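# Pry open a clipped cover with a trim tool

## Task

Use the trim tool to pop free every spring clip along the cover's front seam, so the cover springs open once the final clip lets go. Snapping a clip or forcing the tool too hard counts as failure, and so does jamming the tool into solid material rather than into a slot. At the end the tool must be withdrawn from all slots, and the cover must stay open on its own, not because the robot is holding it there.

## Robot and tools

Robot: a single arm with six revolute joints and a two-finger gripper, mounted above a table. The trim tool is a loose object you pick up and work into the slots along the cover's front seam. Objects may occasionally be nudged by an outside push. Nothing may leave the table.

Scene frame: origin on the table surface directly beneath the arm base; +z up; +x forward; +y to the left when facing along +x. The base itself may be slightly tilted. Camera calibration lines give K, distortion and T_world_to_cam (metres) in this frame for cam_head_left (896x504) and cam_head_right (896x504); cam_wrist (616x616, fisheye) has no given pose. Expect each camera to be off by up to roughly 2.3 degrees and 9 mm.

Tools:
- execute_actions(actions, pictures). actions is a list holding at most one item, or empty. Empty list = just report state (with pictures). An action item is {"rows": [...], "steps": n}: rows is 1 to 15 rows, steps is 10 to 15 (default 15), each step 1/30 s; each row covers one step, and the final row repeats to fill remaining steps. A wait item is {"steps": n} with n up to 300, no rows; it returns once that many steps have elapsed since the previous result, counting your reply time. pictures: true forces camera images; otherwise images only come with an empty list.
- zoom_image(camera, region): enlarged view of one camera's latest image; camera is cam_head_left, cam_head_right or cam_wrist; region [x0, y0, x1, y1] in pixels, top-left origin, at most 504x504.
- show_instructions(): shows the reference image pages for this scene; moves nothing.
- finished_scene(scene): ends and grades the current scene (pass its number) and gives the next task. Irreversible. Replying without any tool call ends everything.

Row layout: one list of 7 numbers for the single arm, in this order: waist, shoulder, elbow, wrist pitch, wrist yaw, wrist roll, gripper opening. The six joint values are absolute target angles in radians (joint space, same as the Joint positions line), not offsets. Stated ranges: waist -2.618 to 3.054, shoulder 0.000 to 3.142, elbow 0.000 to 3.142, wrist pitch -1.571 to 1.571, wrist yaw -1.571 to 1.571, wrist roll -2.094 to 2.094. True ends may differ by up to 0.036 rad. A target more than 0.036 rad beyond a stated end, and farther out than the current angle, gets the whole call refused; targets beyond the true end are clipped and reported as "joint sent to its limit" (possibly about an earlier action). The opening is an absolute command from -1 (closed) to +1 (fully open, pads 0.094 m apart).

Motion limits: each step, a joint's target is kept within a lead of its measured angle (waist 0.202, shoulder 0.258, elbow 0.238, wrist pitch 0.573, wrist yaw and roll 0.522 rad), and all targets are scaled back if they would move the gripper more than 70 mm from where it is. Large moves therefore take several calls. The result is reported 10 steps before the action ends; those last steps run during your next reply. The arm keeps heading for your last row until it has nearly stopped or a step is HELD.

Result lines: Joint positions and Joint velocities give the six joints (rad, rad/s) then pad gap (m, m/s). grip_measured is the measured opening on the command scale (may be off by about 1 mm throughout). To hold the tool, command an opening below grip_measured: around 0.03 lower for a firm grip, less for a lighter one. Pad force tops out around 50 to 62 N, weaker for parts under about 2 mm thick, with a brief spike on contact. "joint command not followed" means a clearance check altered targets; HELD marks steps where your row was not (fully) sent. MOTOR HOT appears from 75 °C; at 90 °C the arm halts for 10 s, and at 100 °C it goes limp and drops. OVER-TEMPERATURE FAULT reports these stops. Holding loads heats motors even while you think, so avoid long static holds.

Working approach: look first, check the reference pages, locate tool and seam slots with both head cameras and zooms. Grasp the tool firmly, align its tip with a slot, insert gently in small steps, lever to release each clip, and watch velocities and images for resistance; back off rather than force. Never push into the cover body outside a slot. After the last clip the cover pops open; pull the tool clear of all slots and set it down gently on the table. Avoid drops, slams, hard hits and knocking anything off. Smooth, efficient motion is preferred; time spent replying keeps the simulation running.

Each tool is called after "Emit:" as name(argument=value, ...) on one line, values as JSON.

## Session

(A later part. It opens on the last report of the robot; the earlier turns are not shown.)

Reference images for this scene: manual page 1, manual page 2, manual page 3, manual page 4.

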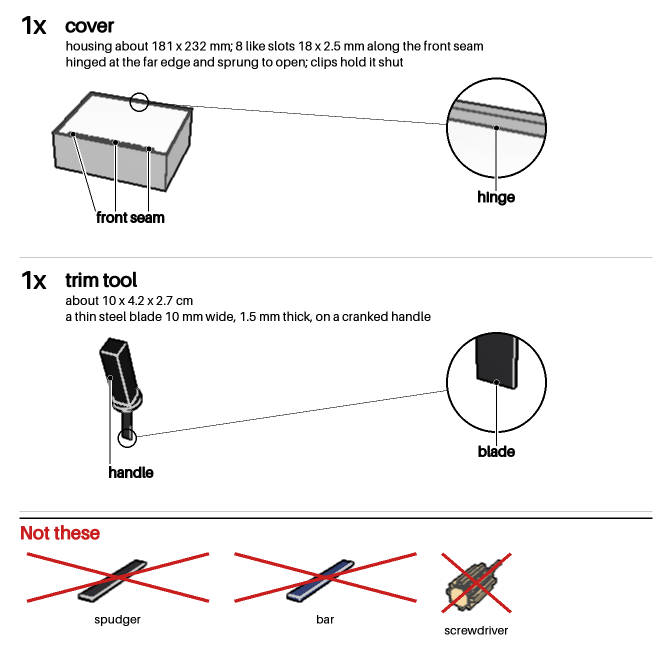

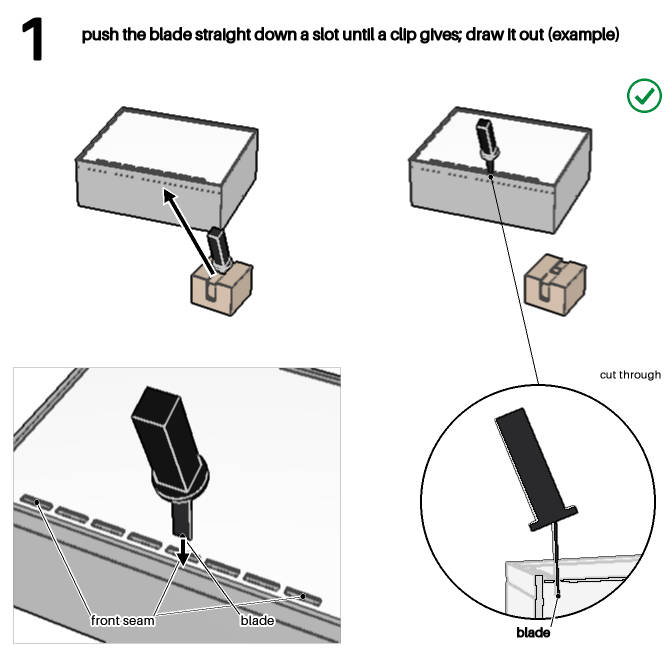

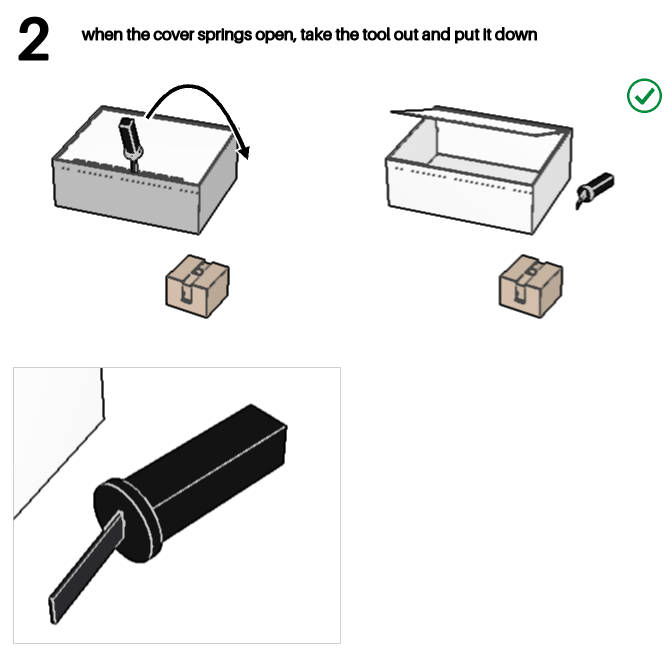

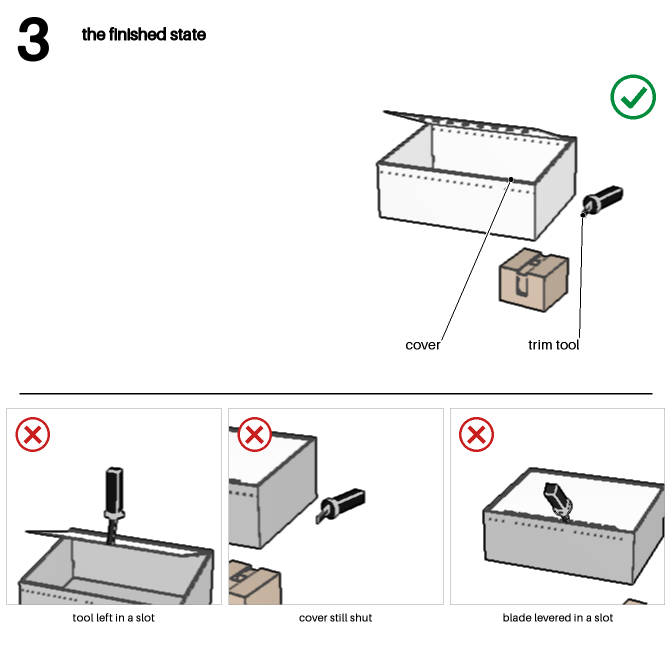

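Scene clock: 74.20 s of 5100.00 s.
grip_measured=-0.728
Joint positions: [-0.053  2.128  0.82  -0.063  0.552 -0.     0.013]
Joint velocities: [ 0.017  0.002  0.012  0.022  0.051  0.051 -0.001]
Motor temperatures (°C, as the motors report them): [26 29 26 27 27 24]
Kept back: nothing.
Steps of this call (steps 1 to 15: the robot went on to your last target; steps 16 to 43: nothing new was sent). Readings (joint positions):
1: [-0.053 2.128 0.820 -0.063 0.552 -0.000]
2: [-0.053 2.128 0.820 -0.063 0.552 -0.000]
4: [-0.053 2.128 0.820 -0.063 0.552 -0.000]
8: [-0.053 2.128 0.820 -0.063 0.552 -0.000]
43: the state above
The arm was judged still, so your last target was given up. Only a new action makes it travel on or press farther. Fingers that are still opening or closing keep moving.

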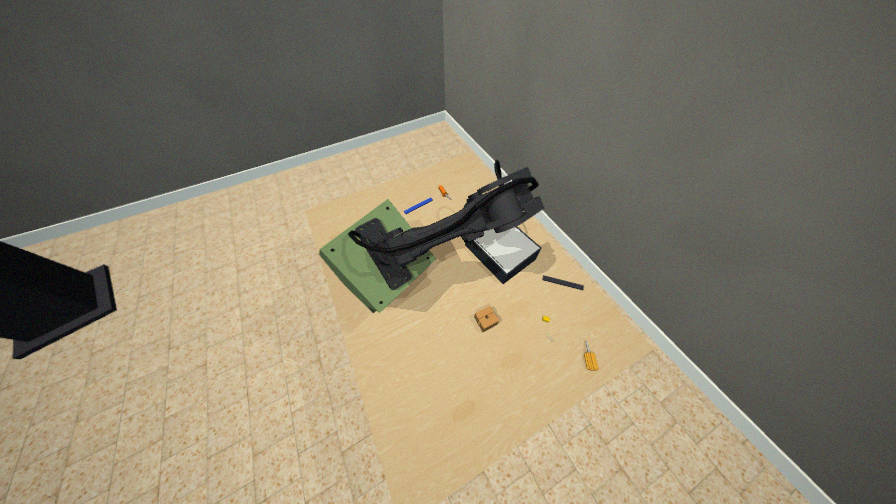

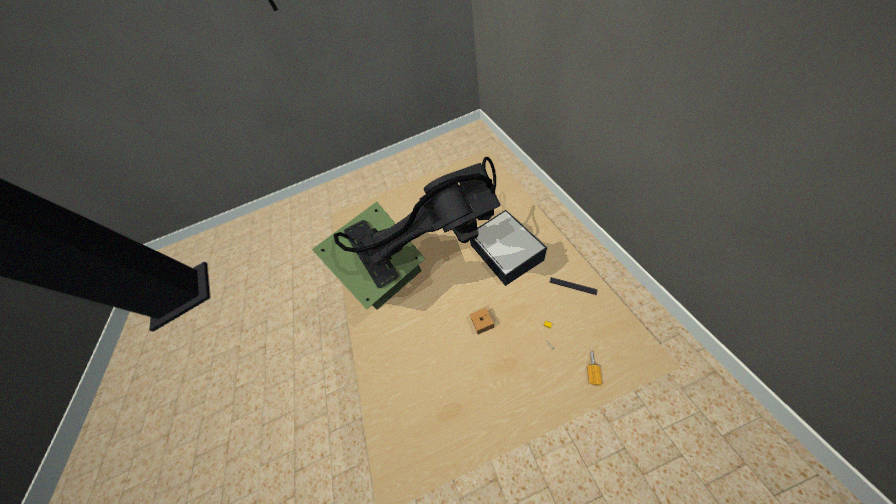

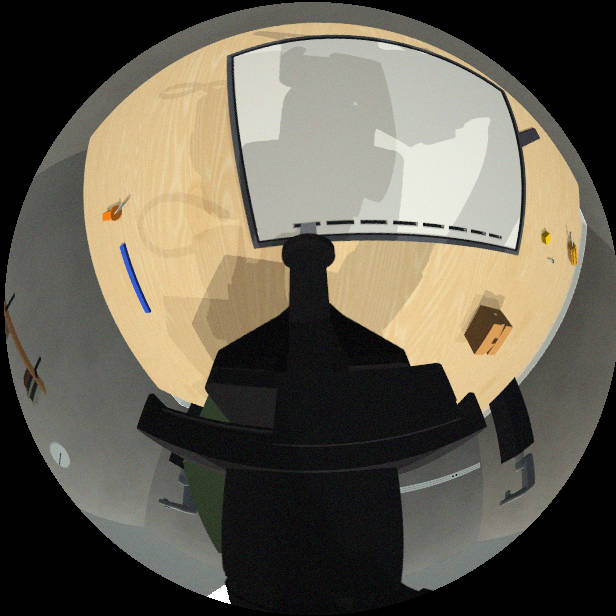

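Emit:
show_instructions()

Emit:
zoom_image(camera="cam_wrist", region=[260, 190, 360, 250])

Reference images for this scene: manual page 1, manual page 2, manual page 3, manual page 4.

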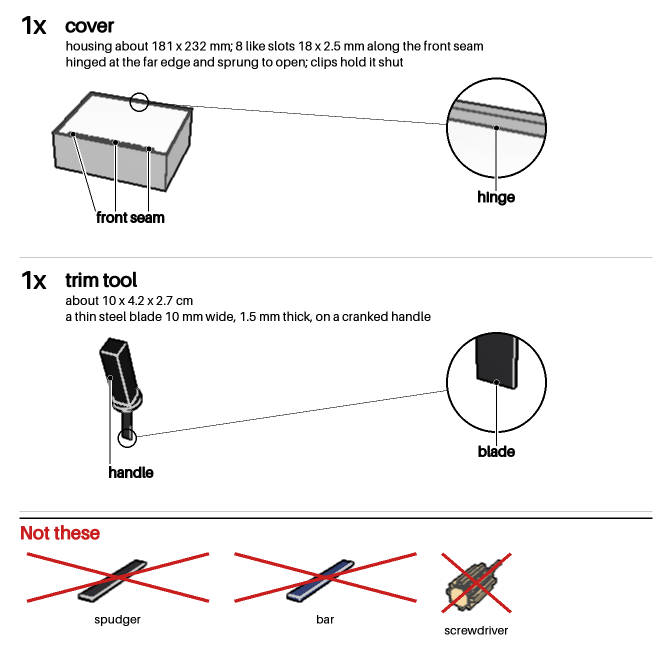

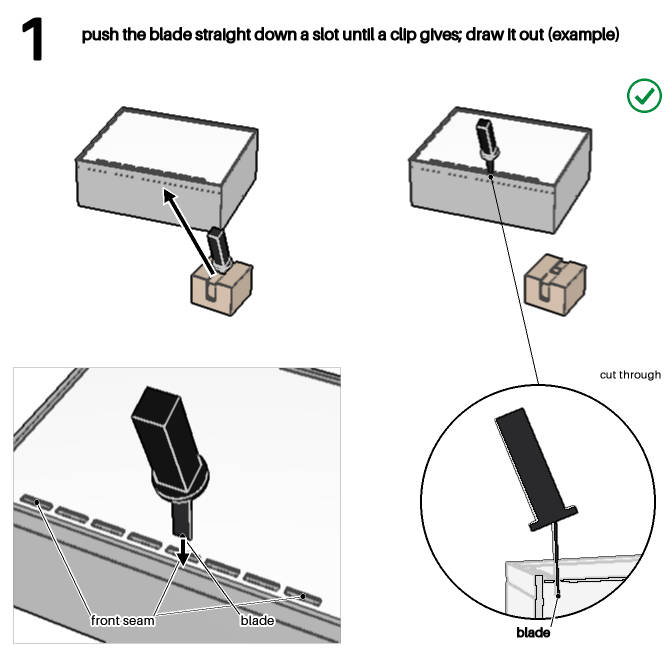

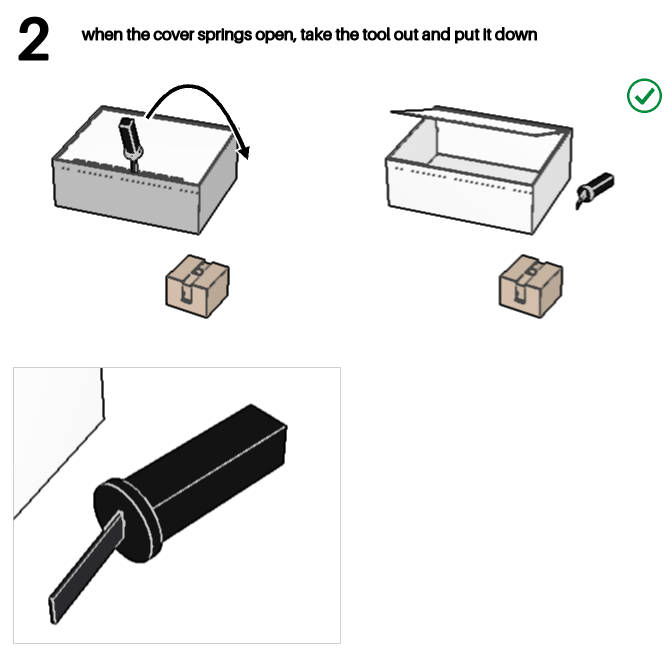

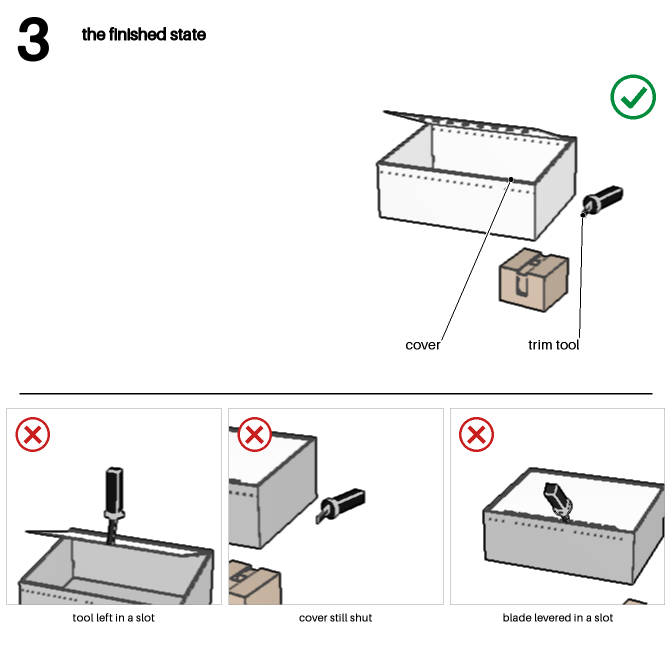

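Region (260, 190, 360, 250) of cam_wrist's 616x616 image, scaled by 5.040, with more detail than that image has; it fills the top 302 rows of this view, and the rest is white.

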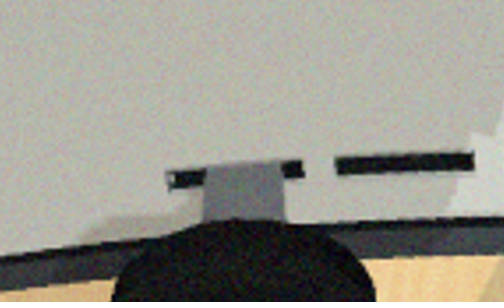

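Emit:
execute_actions(actions=[{"rows":[[-0.05,2.11,0.83,-0.07,0.54,-0.005,-0.77],[-0.049,2.105,0.83,-0.075,0.54,-0.005,-0.77],[-0.048,2.10,0.83,-0.08,0.54,-0.005,-0.77],[-0.047,2.095,0.83,-0.085,0.54,-0.005,-0.77],[-0.046,2.09,0.83,-0.09,0.54,-0.005,-0.77],[-0.045,2.085,0.83,-0.095,0.54,-0.005,-0.77],[-0.044,2.08,0.83,-0.10,0.54,-0.005,-0.77],[-0.043,2.075,0.83,-0.105,0.54,-0.005,-0.77],[-0.042,2.07,0.83,-0.11,0.54,-0.005,-0.77]],"steps":15}], pictures=false)

Emit:
execute_actions(actions=[{"steps":15}], pictures=true)

Emit:
zoom_image(camera="cam_wrist", region=[260, 190, 360, 250])

Scene clock: 76.57 s of 5100.00 s.
grip_measured=-0.728
Joint positions: [-0.053  2.117  0.82  -0.068  0.549 -0.     0.013]
Joint velocities: [-0.002 -0.09  -0.007 -0.095  0.007 -0.037  0.   ]
Motor temperatures (°C, as the motors report them): [26 29 26 27 27 24]
Steps of this call (steps 1 to 66: nothing new was sent; steps 67 to 71: the first 5 steps of this action). Readings (joint positions):
67: [-0.053 2.127 0.820 -0.063 0.552 -0.000]
68: [-0.053 2.125 0.820 -0.063 0.552 -0.000]
70: [-0.053 2.120 0.820 -0.066 0.550 -0.000]
71: the state above

Scene clock: 77.07 s of 5100.00 s.
grip_measured=-0.728
Joint positions: [-0.053  2.087  0.82  -0.092  0.547 -0.     0.013]
Joint velocities: [ 0.002  0.007 -0.017  0.066 -0.022 -0.051 -0.001]
Motor temperatures (°C, as the motors report them): [26 29 26 27 27 24]
Kept back: nothing.
Steps of this call (steps 1 to 10: the last 10 steps of your previous action; steps 11 to 15: the robot went on to your last target). Readings (joint positions):
1: [-0.053 2.113 0.820 -0.072 0.549 -0.000]
2: [-0.053 2.109 0.820 -0.075 0.549 -0.000]
4: [-0.053 2.099 0.820 -0.085 0.549 -0.000]
8: [-0.053 2.087 0.820 -0.089 0.547 -0.000]
15: the state above

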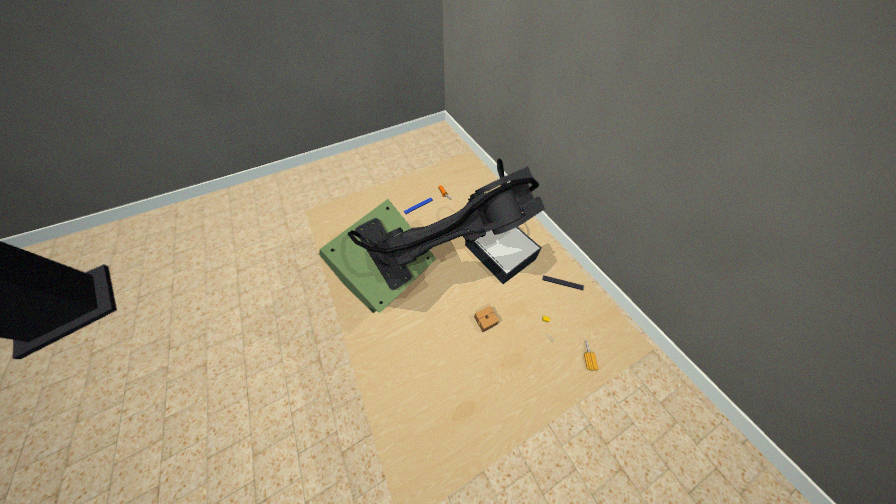

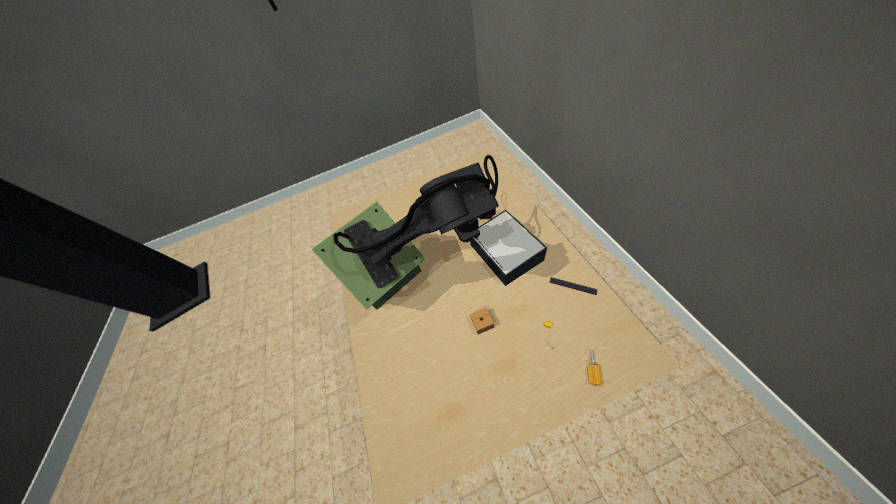

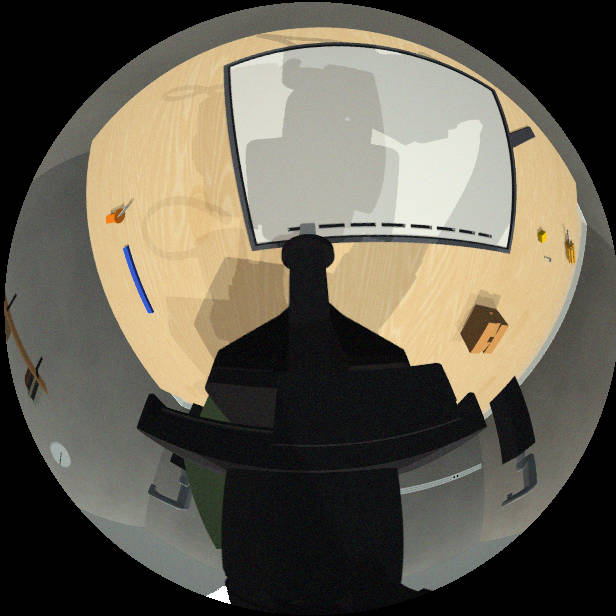

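Region (260, 190, 360, 250) of cam_wrist's 616x616 image, scaled by 5.040, with more detail than that image has; it fills the top 302 rows of this view, and the rest is white.

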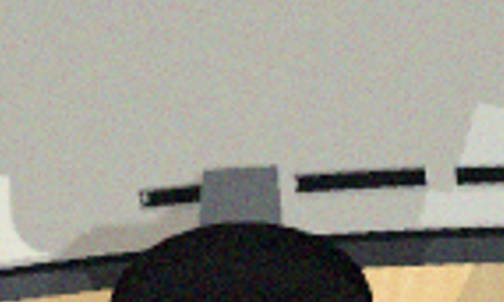

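Emit:
execute_actions(actions=[{"rows":[[-0.06,2.06,0.83,-0.12,0.54,-0.005,-0.77],[-0.07,2.055,0.83,-0.125,0.54,-0.005,-0.77],[-0.08,2.055,0.83,-0.125,0.54,-0.005,-0.77],[-0.09,2.055,0.83,-0.125,0.54,-0.005,-0.77],[-0.10,2.055,0.83,-0.125,0.54,-0.005,-0.77],[-0.11,2.055,0.83,-0.125,0.54,-0.005,-0.77],[-0.12,2.055,0.83,-0.125,0.54,-0.005,-0.77]],"steps":15}])

Emit:
execute_actions(actions=[{"steps":18}], pictures=true)

Emit:
zoom_image(camera="cam_wrist", region=[260, 190, 360, 250])

Scene clock: 78.00 s of 5100.00 s.
grip_measured=-0.728
Joint positions: [-0.074  2.076  0.82  -0.102  0.547 -0.     0.013]
Joint velocities: [-0.3   -0.085  0.002  0.037  0.007 -0.007 -0.001]
Motor temperatures (°C, as the motors report them): [26 29 26 27 27 24]
Steps of this call (steps 1 to 15: the robot went on to your last target; steps 16 to 23: nothing new was sent; steps 24 to 28: the first 5 steps of this action). Readings (joint positions):
24: [-0.053 2.087 0.820 -0.094 0.547 -0.000]
25: [-0.054 2.085 0.820 -0.096 0.547 -0.000]
27: [-0.065 2.079 0.820 -0.102 0.547 -0.000]
28: the state above

Scene clock: 78.60 s of 5100.00 s.
grip_measured=-0.728
Joint positions: [-0.115  2.068  0.82  -0.103  0.535 -0.002  0.013]
Joint velocities: [-0.007  0.017 -0.002 -0.007  0.022 -0.007 -0.   ]
Motor temperatures (°C, as the motors report them): [26 29 26 27 27 24]
Kept back: nothing.
Steps of this call (steps 1 to 10: the last 10 steps of your previous action; steps 11 to 18: the robot went on to your last target). Readings (joint positions):
1: [-0.085 2.074 0.820 -0.103 0.547 -0.000]
2: [-0.096 2.072 0.820 -0.103 0.546 -0.000]
4: [-0.113 2.069 0.820 -0.103 0.542 -0.001]
8: [-0.115 2.068 0.820 -0.103 0.535 -0.002]
18: the state above

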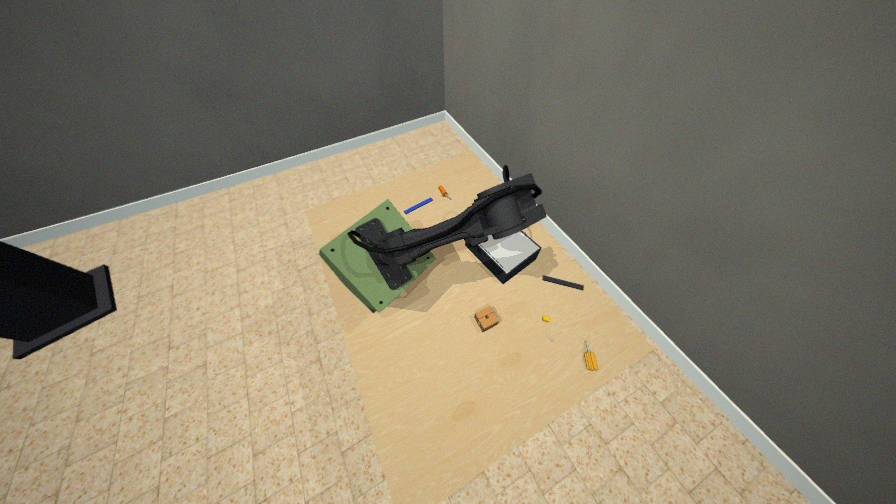

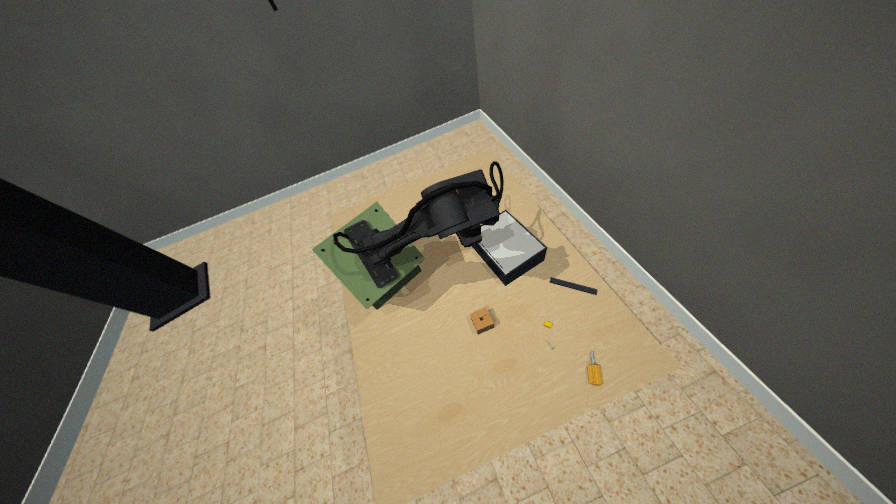

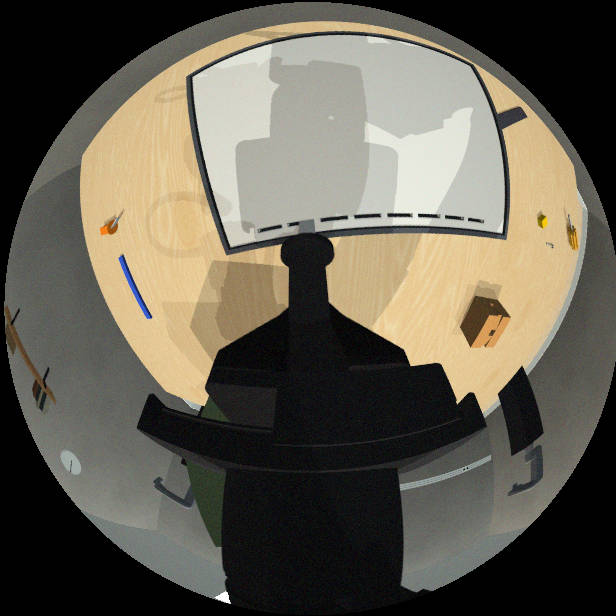

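Region (260, 190, 360, 250) of cam_wrist's 616x616 image, scaled by 5.040, with more detail than that image has; it fills the top 302 rows of this view, and the rest is white.

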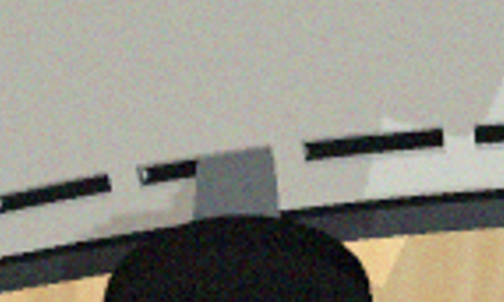

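Emit:
execute_actions(actions=[{"rows":[[-0.12,2.045,0.83,-0.135,0.54,-0.005,-0.77],[-0.12,2.035,0.83,-0.145,0.54,-0.005,-0.77],[-0.12,2.025,0.83,-0.155,0.54,-0.005,-0.77],[-0.12,2.02,0.83,-0.16,0.54,-0.005,-0.77]],"steps":12}])

Emit:
execute_actions(actions=[{"steps":18}], pictures=true)

Emit:
zoom_image(camera="cam_wrist", region=[260, 190, 360, 250])

Scene clock: 79.47 s of 5100.00 s.
grip_measured=-0.728
Joint positions: [-0.115  2.066  0.82  -0.103  0.535 -0.002  0.013]
Joint velocities: [-0.002 -0.09  -0.012 -0.007 -0.066 -0.095  0.   ]
Motor temperatures (°C, as the motors report them): [26 29 26 27 27 24]
Steps of this call (steps 1 to 15: the robot went on to your last target; steps 16 to 24: nothing new was sent; steps 25 to 26: the first 2 steps of this action). Readings (joint positions):
25: [-0.115 2.068 0.820 -0.103 0.535 -0.002]
26: the state above

Scene clock: 80.07 s of 5100.00 s.
grip_measured=-0.728
Joint positions: [-0.117  2.037  0.82  -0.142  0.531 -0.003  0.013]
Joint velocities: [ 0.007 -0.002  0.017  0.037  0.037 -0.051  0.001]
Motor temperatures (°C, as the motors report them): [26 29 26 27 27 24]
Kept back: nothing.
Steps of this call (steps 1 to 10: the last 10 steps of your previous action; steps 11 to 18: the robot went on to your last target). Readings (joint positions):
1: [-0.115 2.061 0.820 -0.105 0.533 -0.002]
2: [-0.115 2.055 0.820 -0.110 0.530 -0.002]
4: [-0.115 2.043 0.820 -0.122 0.525 -0.003]
8: [-0.117 2.037 0.820 -0.133 0.529 -0.003]
18: the state above

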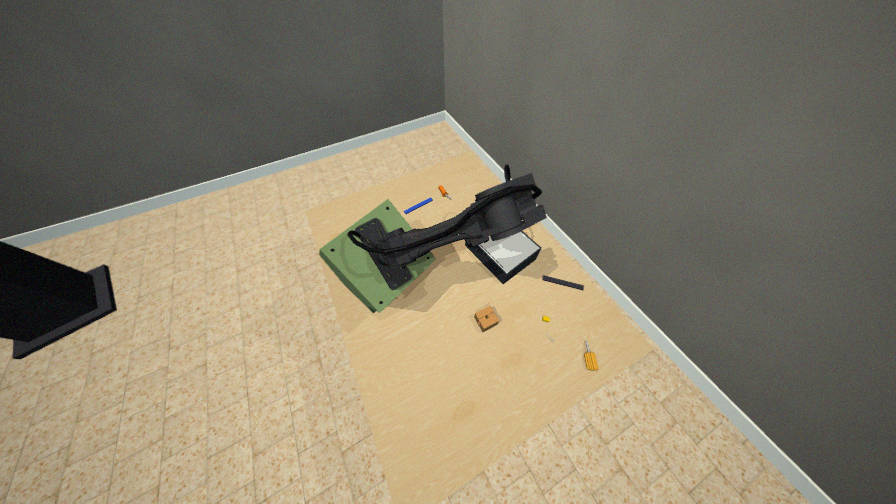

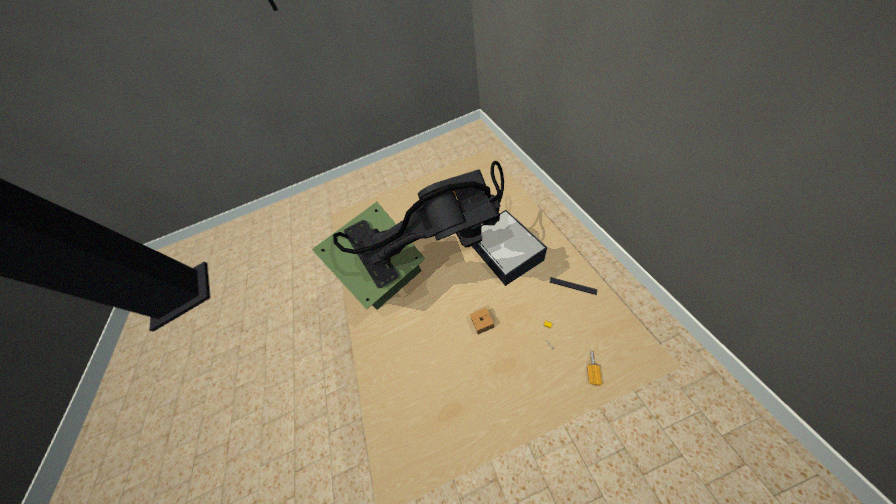

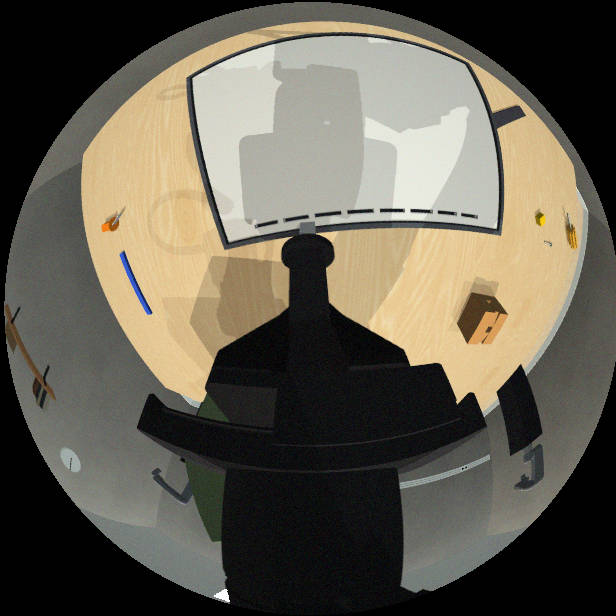

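Region (260, 190, 360, 250) of cam_wrist's 616x616 image, scaled by 5.040, with more detail than that image has; it fills the top 302 rows of this view, and the rest is white.

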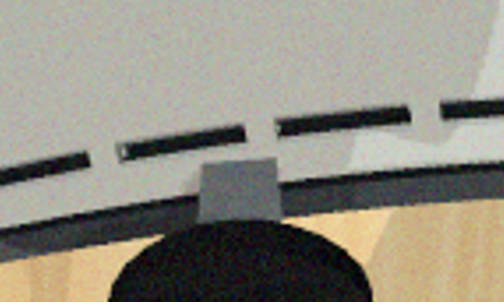

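Emit:
execute_actions(actions=[{"rows":[[-0.12,2.04,0.83,-0.12,0.54,-0.04,-0.77],[-0.12,2.04,0.83,-0.10,0.54,-0.07,-0.77],[-0.12,2.05,0.83,-0.087,0.54,-0.088,-0.77],[-0.12,2.06,0.83,-0.087,0.54,-0.088,-0.77],[-0.12,2.07,0.83,-0.087,0.54,-0.088,-0.77],[-0.12,2.072,0.83,-0.087,0.54,-0.088,-0.77]],"steps":15}])

Emit:
execute_actions(actions=[{"steps":20}], pictures=true)

Emit:
zoom_image(camera="cam_wrist", region=[260, 190, 360, 250])

Scene clock: 84.40 s of 5100.00 s.
grip_measured=-0.728
Joint positions: [-0.117  2.039  0.82  -0.122  0.531 -0.046  0.013]
Joint velocities: [ 0.002  0.071 -0.002  0.256  0.051 -0.183 -0.   ]
Motor temperatures (°C, as the motors report them): [26 30 26 27 27 24]
Steps of this call (steps 1 to 15: the robot went on to your last target; steps 16 to 90: nothing new was sent; then 1.17 s passed at rest; steps 91 to 95: the first 5 steps of this action). Readings (joint positions):
91: [-0.117 2.037 0.820 -0.142 0.531 -0.007]
92: [-0.117 2.037 0.820 -0.139 0.531 -0.017]
94: [-0.117 2.037 0.820 -0.128 0.531 -0.038]
95: the state above

Scene clock: 85.07 s of 5100.00 s.
grip_measured=-0.728
Joint positions: [-0.117  2.046  0.82  -0.114  0.537 -0.076  0.013]
Joint velocities: [-0.012 -0.002  0.002  0.007 -0.051  0.007 -0.001]
Motor temperatures (°C, as the motors report them): [26 30 26 27 27 24]
Kept back: nothing.
Steps of this call (steps 1 to 10: the last 10 steps of your previous action; steps 11 to 20: the robot went on to your last target). Readings (joint positions):
1: [-0.117 2.042 0.820 -0.116 0.531 -0.053]
2: [-0.117 2.045 0.820 -0.114 0.533 -0.057]
4: [-0.117 2.046 0.820 -0.114 0.534 -0.064]
8: [-0.117 2.046 0.820 -0.114 0.536 -0.071]
20: the state above

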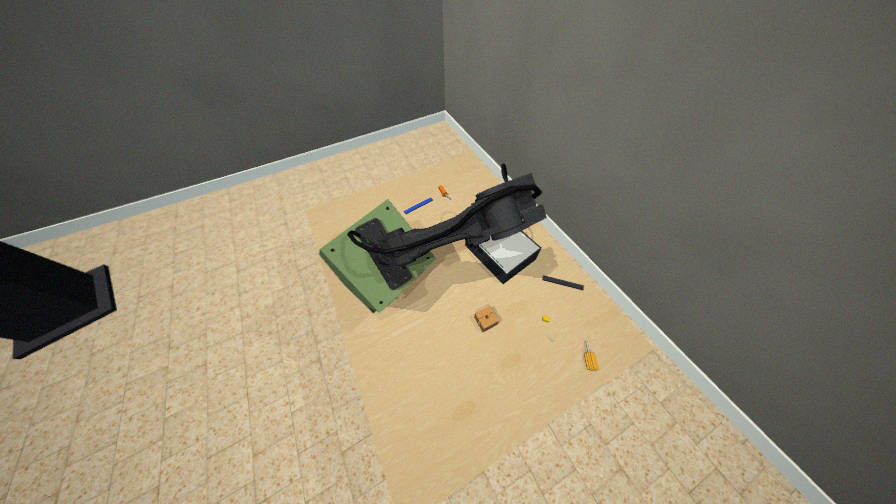

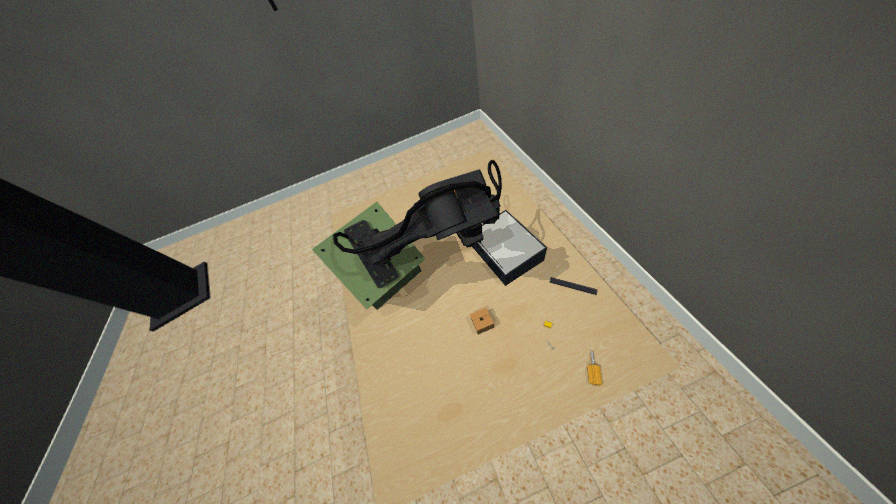

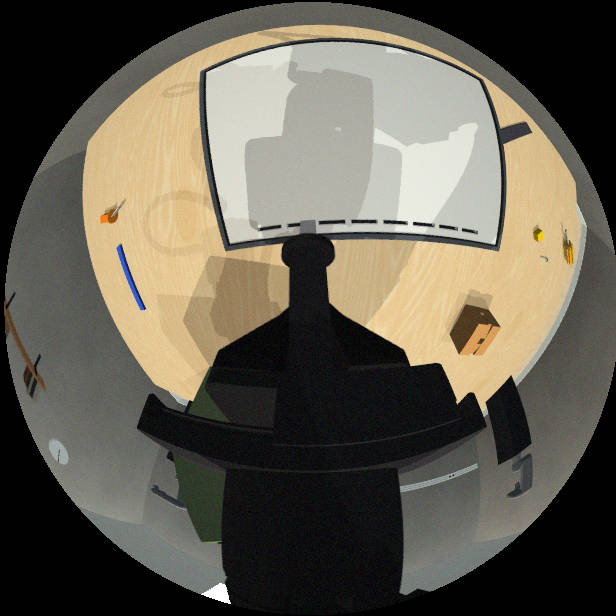

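Region (260, 190, 360, 250) of cam_wrist's 616x616 image, scaled by 5.040, with more detail than that image has; it fills the top 302 rows of this view, and the rest is white.

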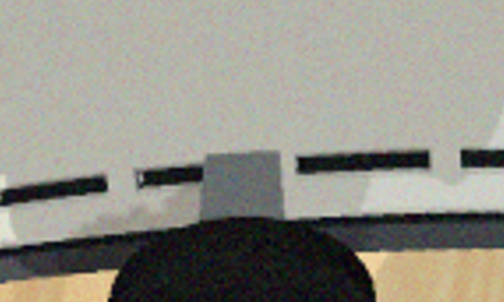

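Emit:
execute_actions(actions=[{"rows":[[-0.12,2.03,0.83,-0.12,0.54,-0.088,-0.77],[-0.12,2.02,0.83,-0.125,0.54,-0.088,-0.77],[-0.12,2.012,0.83,-0.13,0.54,-0.088,-0.77]],"steps":12}])

Emit:
execute_actions(actions=[{"steps":20}], pictures=true)

Emit:
zoom_image(camera="cam_wrist", region=[260, 190, 360, 250])

Scene clock: 86.87 s of 5100.00 s.
grip_measured=-0.728
Joint positions: [-0.117  2.042  0.82  -0.115  0.537 -0.077  0.013]
Joint velocities: [-0.002 -0.081  0.007  0.081  0.022 -0.081 -0.001]
Motor temperatures (°C, as the motors report them): [26 30 26 27 27 24]
Steps of this call (steps 1 to 15: the robot went on to your last target; steps 16 to 52: nothing new was sent; steps 53 to 54: the first 2 steps of this action). Readings (joint positions):
53: [-0.117 2.045 0.820 -0.115 0.537 -0.077]
54: the state above

Scene clock: 87.53 s of 5100.00 s.
grip_measured=-0.728
Joint positions: [-0.117  2.029  0.82  -0.116  0.537 -0.078  0.013]
Joint velocities: [-0.007  0.007 -0.002 -0.081  0.051 -0.037  0.   ]
Motor temperatures (°C, as the motors report them): [26 30 26 27 27 24]
Kept back: nothing.
Steps of this call (steps 1 to 10: the last 10 steps of your previous action; steps 11 to 20: the robot went on to your last target). Readings (joint positions):
1: [-0.117 2.039 0.820 -0.115 0.537 -0.078]
2: [-0.117 2.036 0.820 -0.116 0.537 -0.078]
4: [-0.117 2.031 0.820 -0.116 0.537 -0.078]
8: [-0.117 2.029 0.820 -0.116 0.537 -0.078]
20: the state above

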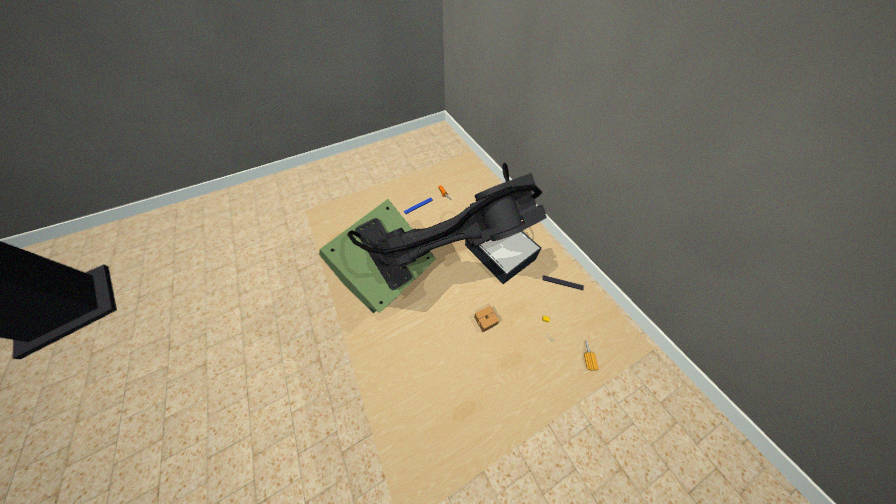

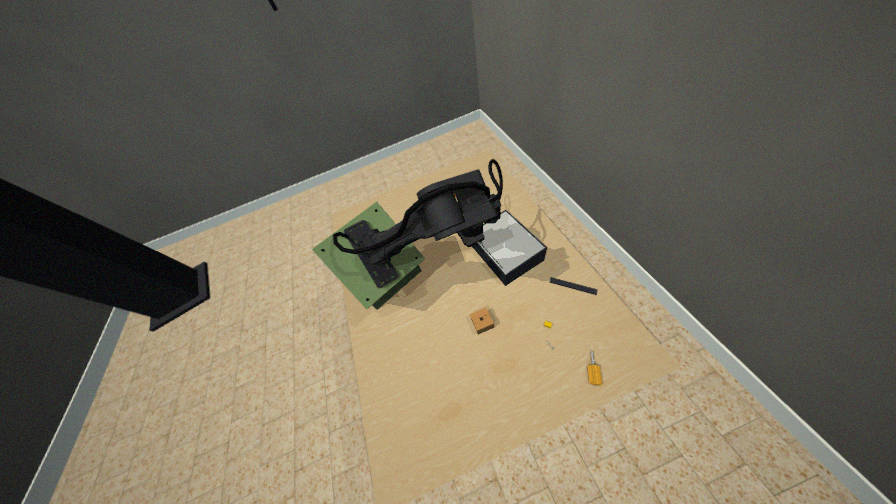

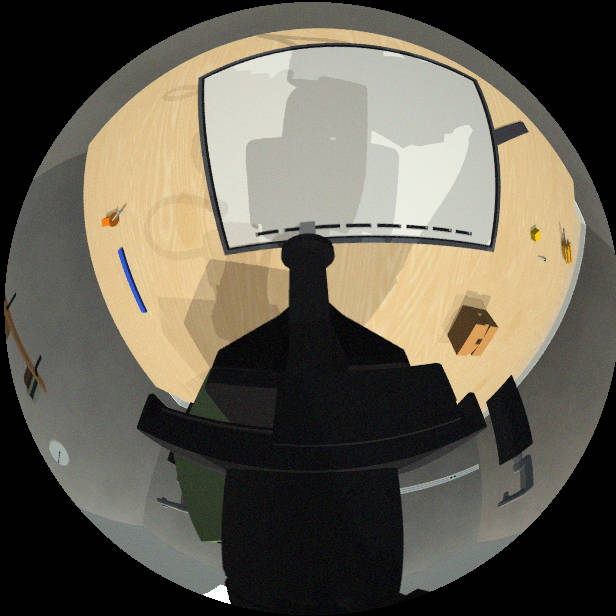

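Region (260, 190, 360, 250) of cam_wrist's 616x616 image, scaled by 5.040, with more detail than that image has; it fills the top 302 rows of this view, and the rest is white.

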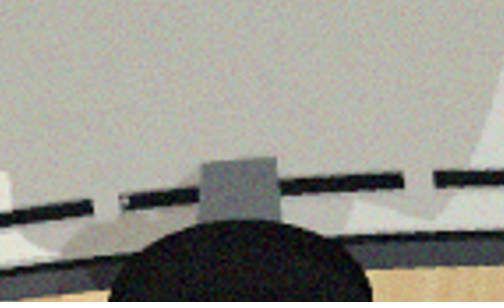

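Emit:
execute_actions(actions=[{"rows":[[-0.12,2.012,0.83,-0.135,0.52,-0.088,-0.77],[-0.12,2.012,0.83,-0.14,0.505,-0.088,-0.77],[-0.12,2.012,0.83,-0.14,0.50,-0.088,-0.77]],"steps":12}])

Emit:
execute_actions(actions=[{"steps":24}], pictures=true)

Emit:
zoom_image(camera="cam_wrist", region=[260, 190, 360, 250])

Scene clock: 89.27 s of 5100.00 s.
grip_measured=-0.728
Joint positions: [-0.117  2.029  0.82  -0.117  0.534 -0.078  0.013]
Joint velocities: [ 0.007 -0.017 -0.002  0.007 -0.081 -0.037 -0.   ]
Motor temperatures (°C, as the motors report them): [26 30 26 27 27 24]
Steps of this call (steps 1 to 15: the robot went on to your last target; steps 16 to 50: nothing new was sent; steps 51 to 52: the first 2 steps of this action). Readings (joint positions):
51: [-0.117 2.029 0.820 -0.116 0.537 -0.078]
52: the state above

Scene clock: 90.07 s of 5100.00 s.
grip_measured=-0.728
Joint positions: [-0.117  2.029  0.82  -0.123  0.514 -0.078  0.013]
Joint velocities: [ 0.022 -0.007  0.002 -0.037  0.007  0.022  0.   ]
Motor temperatures (°C, as the motors report them): [26 30 26 27 27 24]
Kept back: nothing.
Steps of this call (steps 1 to 10: the last 10 steps of your previous action; steps 11 to 24: the robot went on to your last target). Readings (joint positions):
1: [-0.117 2.029 0.820 -0.118 0.530 -0.078]
2: [-0.117 2.029 0.820 -0.119 0.527 -0.078]
4: [-0.117 2.029 0.820 -0.120 0.522 -0.078]
8: [-0.117 2.029 0.820 -0.122 0.517 -0.078]
24: the state above

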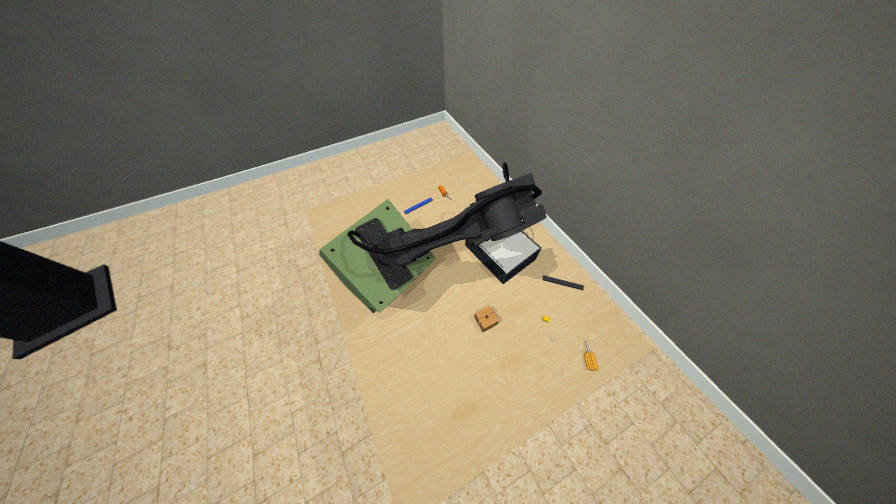

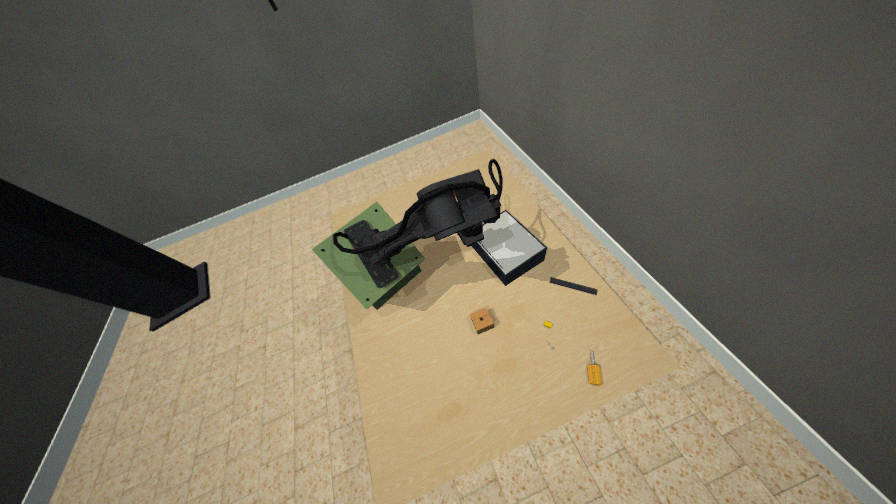

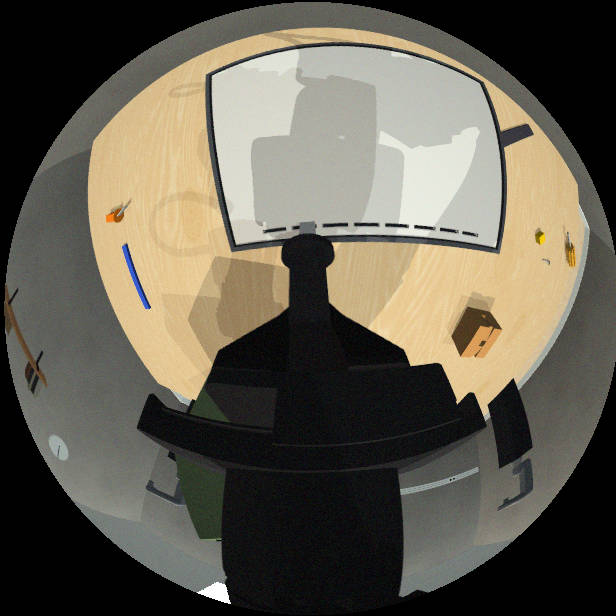

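Region (260, 190, 360, 250) of cam_wrist's 616x616 image, scaled by 5.040, with more detail than that image has; it fills the top 302 rows of this view, and the rest is white.

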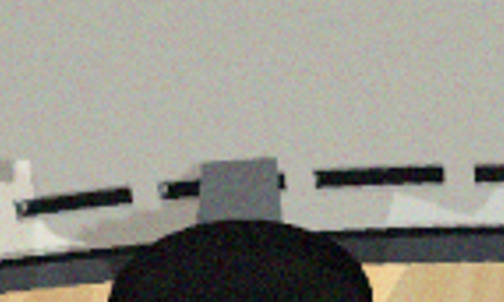

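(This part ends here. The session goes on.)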